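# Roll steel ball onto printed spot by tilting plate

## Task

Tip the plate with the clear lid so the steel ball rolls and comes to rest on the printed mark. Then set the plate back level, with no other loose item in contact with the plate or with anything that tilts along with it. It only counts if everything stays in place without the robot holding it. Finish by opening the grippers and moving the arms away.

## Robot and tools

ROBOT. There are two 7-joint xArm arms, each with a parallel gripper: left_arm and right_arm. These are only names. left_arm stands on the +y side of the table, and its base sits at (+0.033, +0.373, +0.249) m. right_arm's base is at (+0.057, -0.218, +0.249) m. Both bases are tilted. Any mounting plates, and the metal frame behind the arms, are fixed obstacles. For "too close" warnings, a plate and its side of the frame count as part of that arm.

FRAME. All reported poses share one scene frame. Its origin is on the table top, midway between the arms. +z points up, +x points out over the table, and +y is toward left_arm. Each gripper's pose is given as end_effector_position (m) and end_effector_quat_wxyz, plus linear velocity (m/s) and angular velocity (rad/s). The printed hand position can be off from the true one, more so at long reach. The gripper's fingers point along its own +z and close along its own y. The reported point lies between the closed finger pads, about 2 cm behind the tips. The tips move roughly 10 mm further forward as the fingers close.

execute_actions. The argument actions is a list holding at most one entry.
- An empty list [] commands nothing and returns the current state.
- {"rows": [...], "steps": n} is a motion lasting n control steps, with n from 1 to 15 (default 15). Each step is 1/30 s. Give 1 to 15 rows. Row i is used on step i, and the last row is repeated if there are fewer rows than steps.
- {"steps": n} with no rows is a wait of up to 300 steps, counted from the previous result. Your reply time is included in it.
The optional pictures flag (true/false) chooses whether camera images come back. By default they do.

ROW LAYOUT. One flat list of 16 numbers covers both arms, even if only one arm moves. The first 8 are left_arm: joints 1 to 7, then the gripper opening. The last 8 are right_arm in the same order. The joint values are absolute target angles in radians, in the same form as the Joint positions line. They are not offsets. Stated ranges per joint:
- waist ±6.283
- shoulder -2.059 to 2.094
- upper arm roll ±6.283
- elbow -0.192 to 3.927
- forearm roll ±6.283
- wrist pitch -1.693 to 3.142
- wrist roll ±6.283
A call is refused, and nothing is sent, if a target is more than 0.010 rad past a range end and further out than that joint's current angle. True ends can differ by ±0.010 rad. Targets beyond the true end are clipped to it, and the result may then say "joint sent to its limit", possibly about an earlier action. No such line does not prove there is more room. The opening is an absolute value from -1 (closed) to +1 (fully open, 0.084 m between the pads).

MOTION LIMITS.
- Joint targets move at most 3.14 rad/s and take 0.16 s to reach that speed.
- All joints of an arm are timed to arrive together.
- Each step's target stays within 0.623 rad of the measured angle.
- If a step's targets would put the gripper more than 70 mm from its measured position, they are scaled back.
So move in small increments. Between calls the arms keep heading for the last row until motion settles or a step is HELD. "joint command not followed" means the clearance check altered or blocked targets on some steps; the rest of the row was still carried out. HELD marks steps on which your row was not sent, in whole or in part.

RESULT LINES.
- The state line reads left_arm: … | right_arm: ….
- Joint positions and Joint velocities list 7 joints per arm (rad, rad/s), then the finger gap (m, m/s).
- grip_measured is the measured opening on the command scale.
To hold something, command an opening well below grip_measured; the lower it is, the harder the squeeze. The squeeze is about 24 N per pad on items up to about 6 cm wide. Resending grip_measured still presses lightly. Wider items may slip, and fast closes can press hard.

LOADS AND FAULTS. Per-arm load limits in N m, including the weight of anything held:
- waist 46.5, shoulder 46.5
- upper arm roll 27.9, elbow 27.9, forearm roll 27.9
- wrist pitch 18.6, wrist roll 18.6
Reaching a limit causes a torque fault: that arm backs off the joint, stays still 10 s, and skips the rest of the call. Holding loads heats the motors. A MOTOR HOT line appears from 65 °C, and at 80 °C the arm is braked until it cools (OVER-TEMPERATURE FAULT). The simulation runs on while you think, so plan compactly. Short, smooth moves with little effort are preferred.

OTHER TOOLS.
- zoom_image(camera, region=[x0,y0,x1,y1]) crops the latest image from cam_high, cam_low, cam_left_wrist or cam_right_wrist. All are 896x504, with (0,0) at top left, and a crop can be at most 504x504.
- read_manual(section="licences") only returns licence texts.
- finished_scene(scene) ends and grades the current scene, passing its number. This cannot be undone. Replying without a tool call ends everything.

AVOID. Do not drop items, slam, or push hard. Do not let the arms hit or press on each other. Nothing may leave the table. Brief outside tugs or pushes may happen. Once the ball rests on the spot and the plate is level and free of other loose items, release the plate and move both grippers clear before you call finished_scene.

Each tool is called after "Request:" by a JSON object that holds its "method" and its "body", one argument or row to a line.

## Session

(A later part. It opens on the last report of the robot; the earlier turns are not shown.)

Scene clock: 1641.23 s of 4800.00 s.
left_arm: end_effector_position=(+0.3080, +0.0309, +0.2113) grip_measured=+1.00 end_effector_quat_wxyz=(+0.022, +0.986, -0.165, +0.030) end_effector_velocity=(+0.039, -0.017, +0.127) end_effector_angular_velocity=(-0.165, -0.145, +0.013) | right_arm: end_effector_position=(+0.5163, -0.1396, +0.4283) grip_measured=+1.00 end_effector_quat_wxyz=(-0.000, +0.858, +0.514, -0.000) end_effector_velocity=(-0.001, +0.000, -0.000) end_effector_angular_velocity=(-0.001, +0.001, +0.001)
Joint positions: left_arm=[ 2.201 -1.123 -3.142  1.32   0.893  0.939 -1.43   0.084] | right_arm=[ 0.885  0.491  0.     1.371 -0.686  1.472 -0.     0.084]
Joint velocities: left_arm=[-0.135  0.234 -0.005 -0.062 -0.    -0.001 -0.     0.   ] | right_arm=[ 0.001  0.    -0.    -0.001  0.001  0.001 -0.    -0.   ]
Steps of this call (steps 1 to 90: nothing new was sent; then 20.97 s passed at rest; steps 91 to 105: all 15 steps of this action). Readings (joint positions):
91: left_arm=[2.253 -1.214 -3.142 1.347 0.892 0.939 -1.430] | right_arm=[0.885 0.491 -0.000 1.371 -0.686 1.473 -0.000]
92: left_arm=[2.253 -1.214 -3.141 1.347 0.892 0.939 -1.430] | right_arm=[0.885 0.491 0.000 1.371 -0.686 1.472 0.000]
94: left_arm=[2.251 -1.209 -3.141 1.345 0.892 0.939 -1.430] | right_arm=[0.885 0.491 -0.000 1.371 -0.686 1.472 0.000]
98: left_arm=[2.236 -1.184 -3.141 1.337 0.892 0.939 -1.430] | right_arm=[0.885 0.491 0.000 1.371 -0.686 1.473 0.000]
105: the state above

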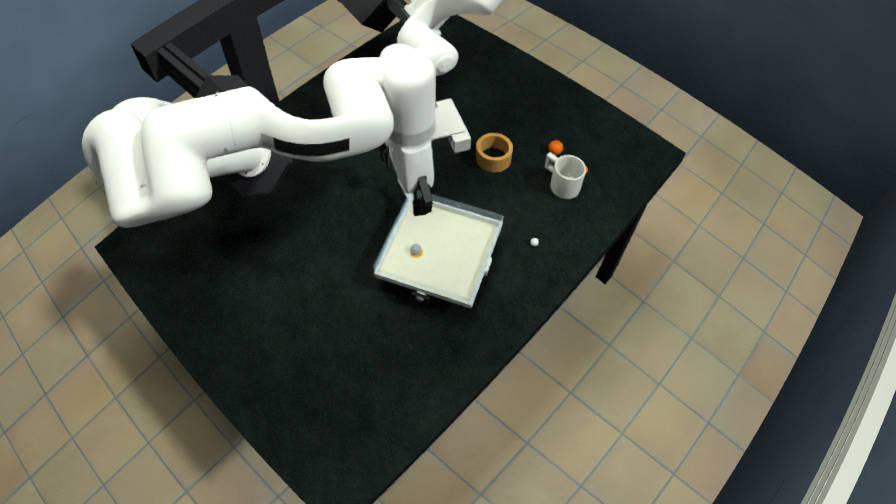

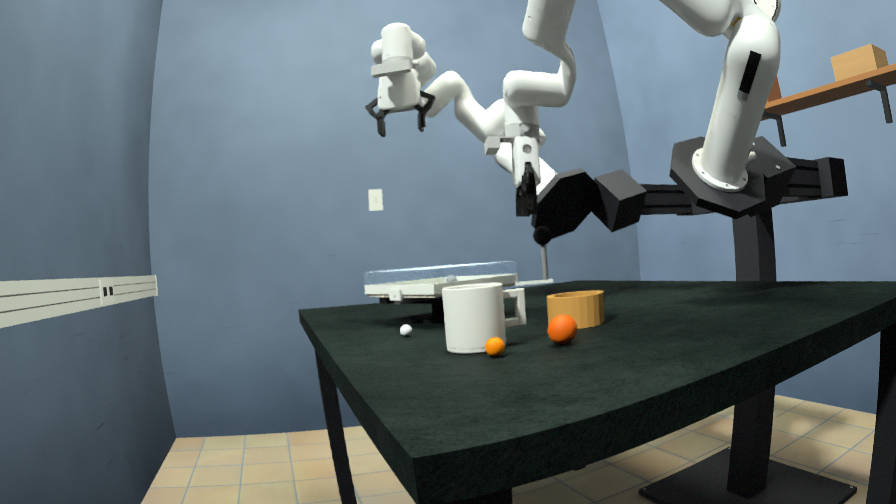

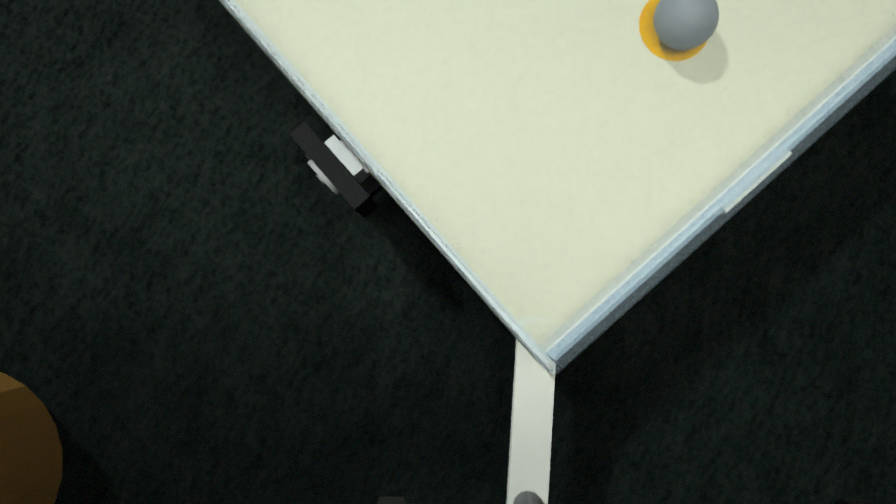

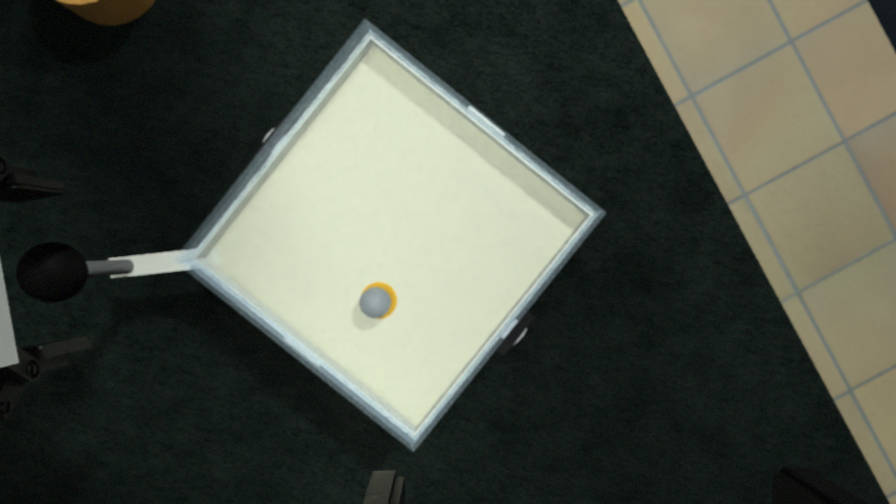

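Request:
{"method": "execute_actions", "body": {
  "actions": [
    {"rows":[[2.180,-1.088,-3.1416,1.308,0.8925,0.9391,-1.43,1,0.875,0.488,0.0,1.3705,-0.6863,1.4725,0.0,1],[2.172,-1.074,-3.1416,1.303,0.8925,0.9391,-1.43,1,0.860,0.483,0.0,1.3705,-0.6863,1.4725,0.0,1],[2.164,-1.060,-3.1416,1.299,0.8925,0.9391,-1.43,1,0.840,0.476,0.0,1.3705,-0.6863,1.4725,0.0,1],[2.156,-1.046,-3.1416,1.294,0.8925,0.9391,-1.43,1,0.818,0.468,0.0,1.3705,-0.6863,1.4725,0.0,1],[2.148,-1.032,-3.1416,1.290,0.8925,0.9391,-1.43,1,0.795,0.459,0.0,1.3705,-0.6863,1.4725,0.0,1],[2.140,-1.018,-3.1416,1.285,0.8925,0.9391,-1.43,1,0.772,0.450,0.0,1.3705,-0.6863,1.4725,0.0,1],[2.132,-1.004,-3.1416,1.281,0.8925,0.9391,-1.43,1,0.749,0.441,0.0,1.3705,-0.6863,1.4725,0.0,1],[2.124,-0.990,-3.1416,1.276,0.8925,0.9391,-1.43,1,0.726,0.432,0.0,1.3705,-0.6863,1.4725,0.0,1],[2.116,-0.976,-3.1416,1.272,0.8925,0.9391,-1.43,1,0.703,0.423,0.0,1.3705,-0.6863,1.4725,0.0,1],[2.108,-0.962,-3.1416,1.267,0.8925,0.9391,-1.43,1,0.680,0.414,0.0,1.3705,-0.6863,1.4725,0.0,1],[2.100,-0.948,-3.1416,1.263,0.8925,0.9391,-1.43,1,0.658,0.405,0.0,1.3705,-0.6863,1.4725,0.0,1],[2.093,-0.935,-3.1416,1.258,0.8925,0.9391,-1.43,1,0.638,0.397,0.0,1.3705,-0.6863,1.4725,0.0,1],[2.087,-0.924,-3.1416,1.254,0.8925,0.9391,-1.43,1,0.620,0.390,0.0,1.3705,-0.6863,1.4725,0.0,1],[2.083,-0.915,-3.1416,1.251,0.8925,0.9391,-1.43,1,0.608,0.384,0.0,1.3705,-0.6863,1.4725,0.0,1],[2.080,-0.910,-3.1416,1.250,0.8925,0.9391,-1.43,1,0.600,0.380,0.0,1.3705,-0.6863,1.4725,0.0,1]],"steps":15}
  ],
  "pictures": false
}}

Request:
{"method": "execute_actions", "body": {
  "actions": [
    {"steps":30}
  ]
}}

Scene clock: 1688.67 s of 4800.00 s.
left_arm: end_effector_position=(+0.3270, +0.0271, +0.2996) grip_measured=+1.00 end_effector_quat_wxyz=(+0.068, +0.980, -0.162, +0.088) end_effector_velocity=(+0.027, +0.004, +0.195) end_effector_angular_velocity=(-0.251, -0.206, +0.004) | right_arm: end_effector_position=(+0.5591, -0.2245, +0.3786) grip_measured=+1.00 end_effector_quat_wxyz=(-0.035, +0.902, +0.428, -0.048) end_effector_velocity=(+0.093, -0.260, -0.143) end_effector_angular_velocity=(+0.017, +0.320, -0.566)
Joint positions: left_arm=[ 2.105 -0.955 -3.142  1.266  0.893  0.939 -1.43   0.084] | right_arm=[ 0.674  0.411 -0.002  1.371 -0.686  1.473  0.     0.084]
Joint velocities: left_arm=[-0.205  0.373 -0.003 -0.123  0.001  0.    -0.001  0.   ] | right_arm=[-0.598 -0.242 -0.006 -0.001  0.     0.002 -0.    -0.   ]
Steps of this call (steps 1 to 30: the robot went on to your last target; steps 31 to 100: nothing new was sent; then 43.60 s passed at rest; steps 101 to 115: all 15 steps of this action). Readings (joint positions):
101: left_arm=[2.187 -1.100 -3.142 1.312 0.892 0.939 -1.430] | right_arm=[0.885 0.491 0.000 1.370 -0.686 1.472 -0.000]
102: left_arm=[2.187 -1.099 -3.141 1.311 0.892 0.939 -1.430] | right_arm=[0.884 0.490 0.000 1.370 -0.686 1.472 -0.000]
104: left_arm=[2.181 -1.090 -3.140 1.307 0.892 0.939 -1.430] | right_arm=[0.875 0.488 0.002 1.370 -0.686 1.472 -0.000]
108: left_arm=[2.157 -1.048 -3.142 1.295 0.893 0.939 -1.430] | right_arm=[0.821 0.468 0.001 1.370 -0.686 1.472 -0.000]
115: the state above

Scene clock: 1689.67 s of 4800.00 s.
left_arm: end_effector_position=(+0.3301, +0.0284, +0.3227) grip_measured=+1.00 end_effector_quat_wxyz=(+0.080, +0.978, -0.161, +0.102) end_effector_velocity=(-0.000, -0.000, +0.000) end_effector_angular_velocity=(+0.001, -0.001, -0.001) | right_arm: end_effector_position=(+0.5690, -0.2565, +0.3618) grip_measured=+1.00 end_effector_quat_wxyz=(-0.046, +0.915, +0.396, -0.063) end_effector_velocity=(+0.000, +0.000, +0.000) end_effector_angular_velocity=(+0.001, -0.001, +0.001)
Joint positions: left_arm=[ 2.08  -0.91  -3.142  1.25   0.892  0.939 -1.43   0.084] | right_arm=[ 0.6    0.38   0.     1.37  -0.686  1.472 -0.     0.084]
Joint velocities: left_arm=[-0.    -0.    -0.     0.     0.001  0.001 -0.    -0.   ] | right_arm=[ 0.    -0.     0.001 -0.    -0.    -0.001 -0.001  0.   ]
Steps of this call (steps 1 to 30: the robot went on to your last target). Readings (joint positions):
1: left_arm=[2.098 -0.944 -3.142 1.262 0.893 0.939 -1.430] | right_arm=[0.655 0.403 -0.002 1.371 -0.686 1.473 0.000]
2: left_arm=[2.093 -0.934 -3.143 1.259 0.893 0.939 -1.430] | right_arm=[0.639 0.397 -0.003 1.371 -0.687 1.473 0.000]
4: left_arm=[2.086 -0.921 -3.143 1.255 0.893 0.939 -1.430] | right_arm=[0.618 0.387 -0.004 1.371 -0.687 1.473 0.000]
8: left_arm=[2.082 -0.913 -3.141 1.251 0.892 0.939 -1.430] | right_arm=[0.605 0.382 0.001 1.370 -0.686 1.472 -0.000]
30: the state above
All arms were judged still, so your last target was given up. Only a new action makes them travel on or press farther. Fingers that are still opening or closing keep moving.

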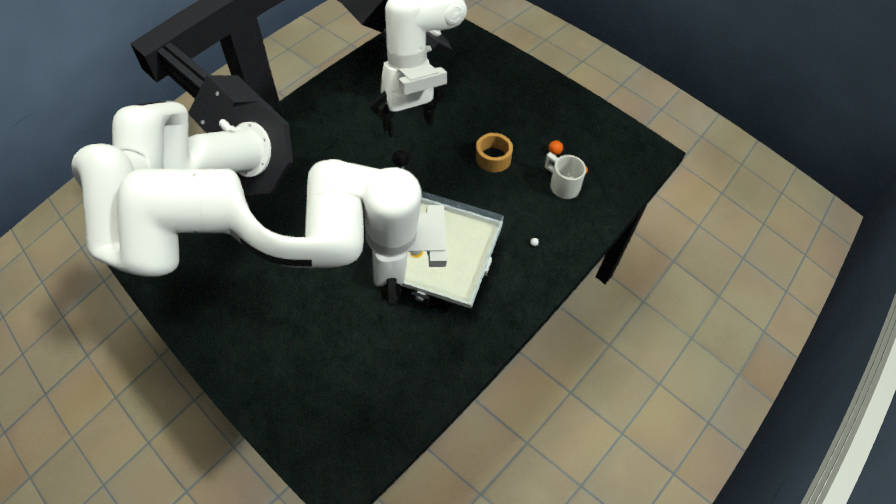

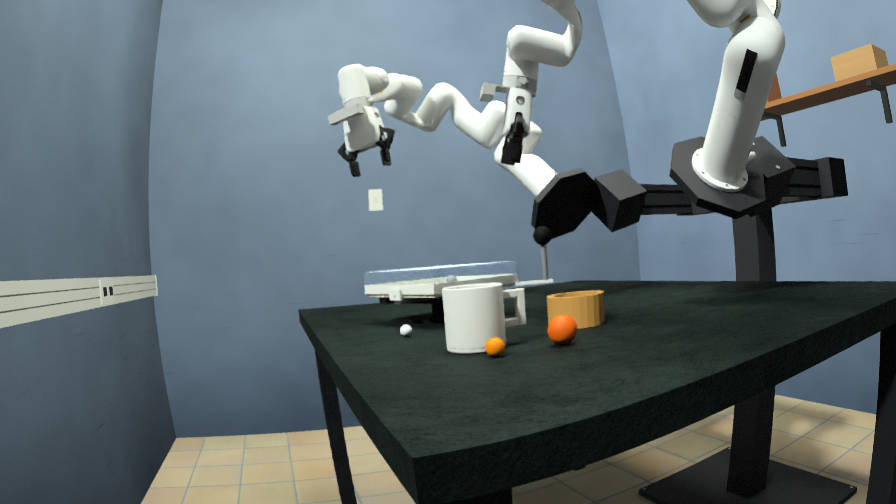

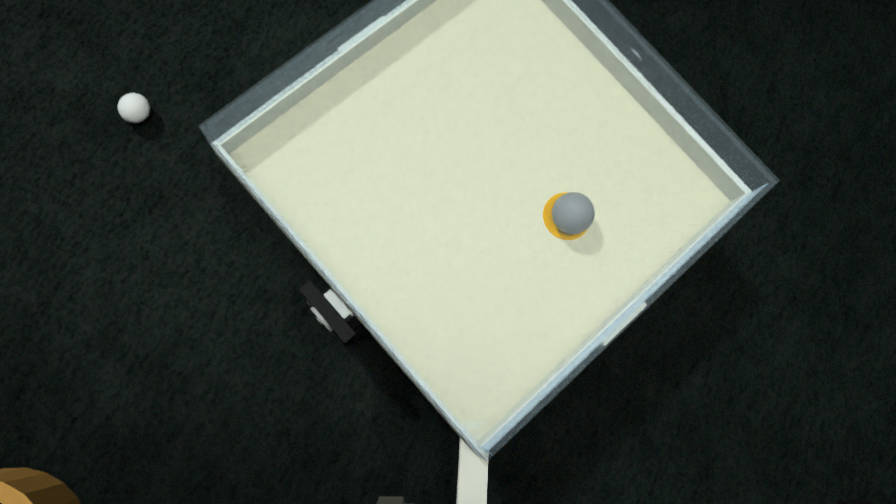

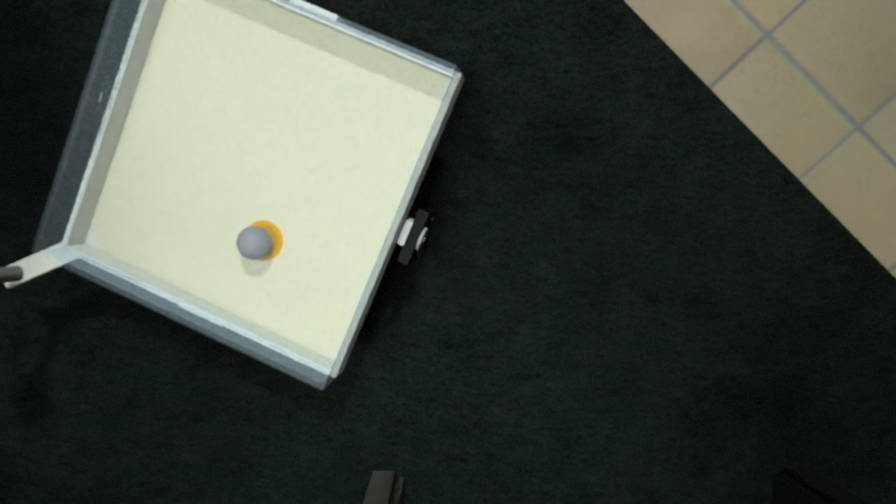

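Ball rests on the spot, both arms are clear.

Request:
{"method": "finished_scene", "body": {
  "scene": 1
}}

The scene is finished: the task was done.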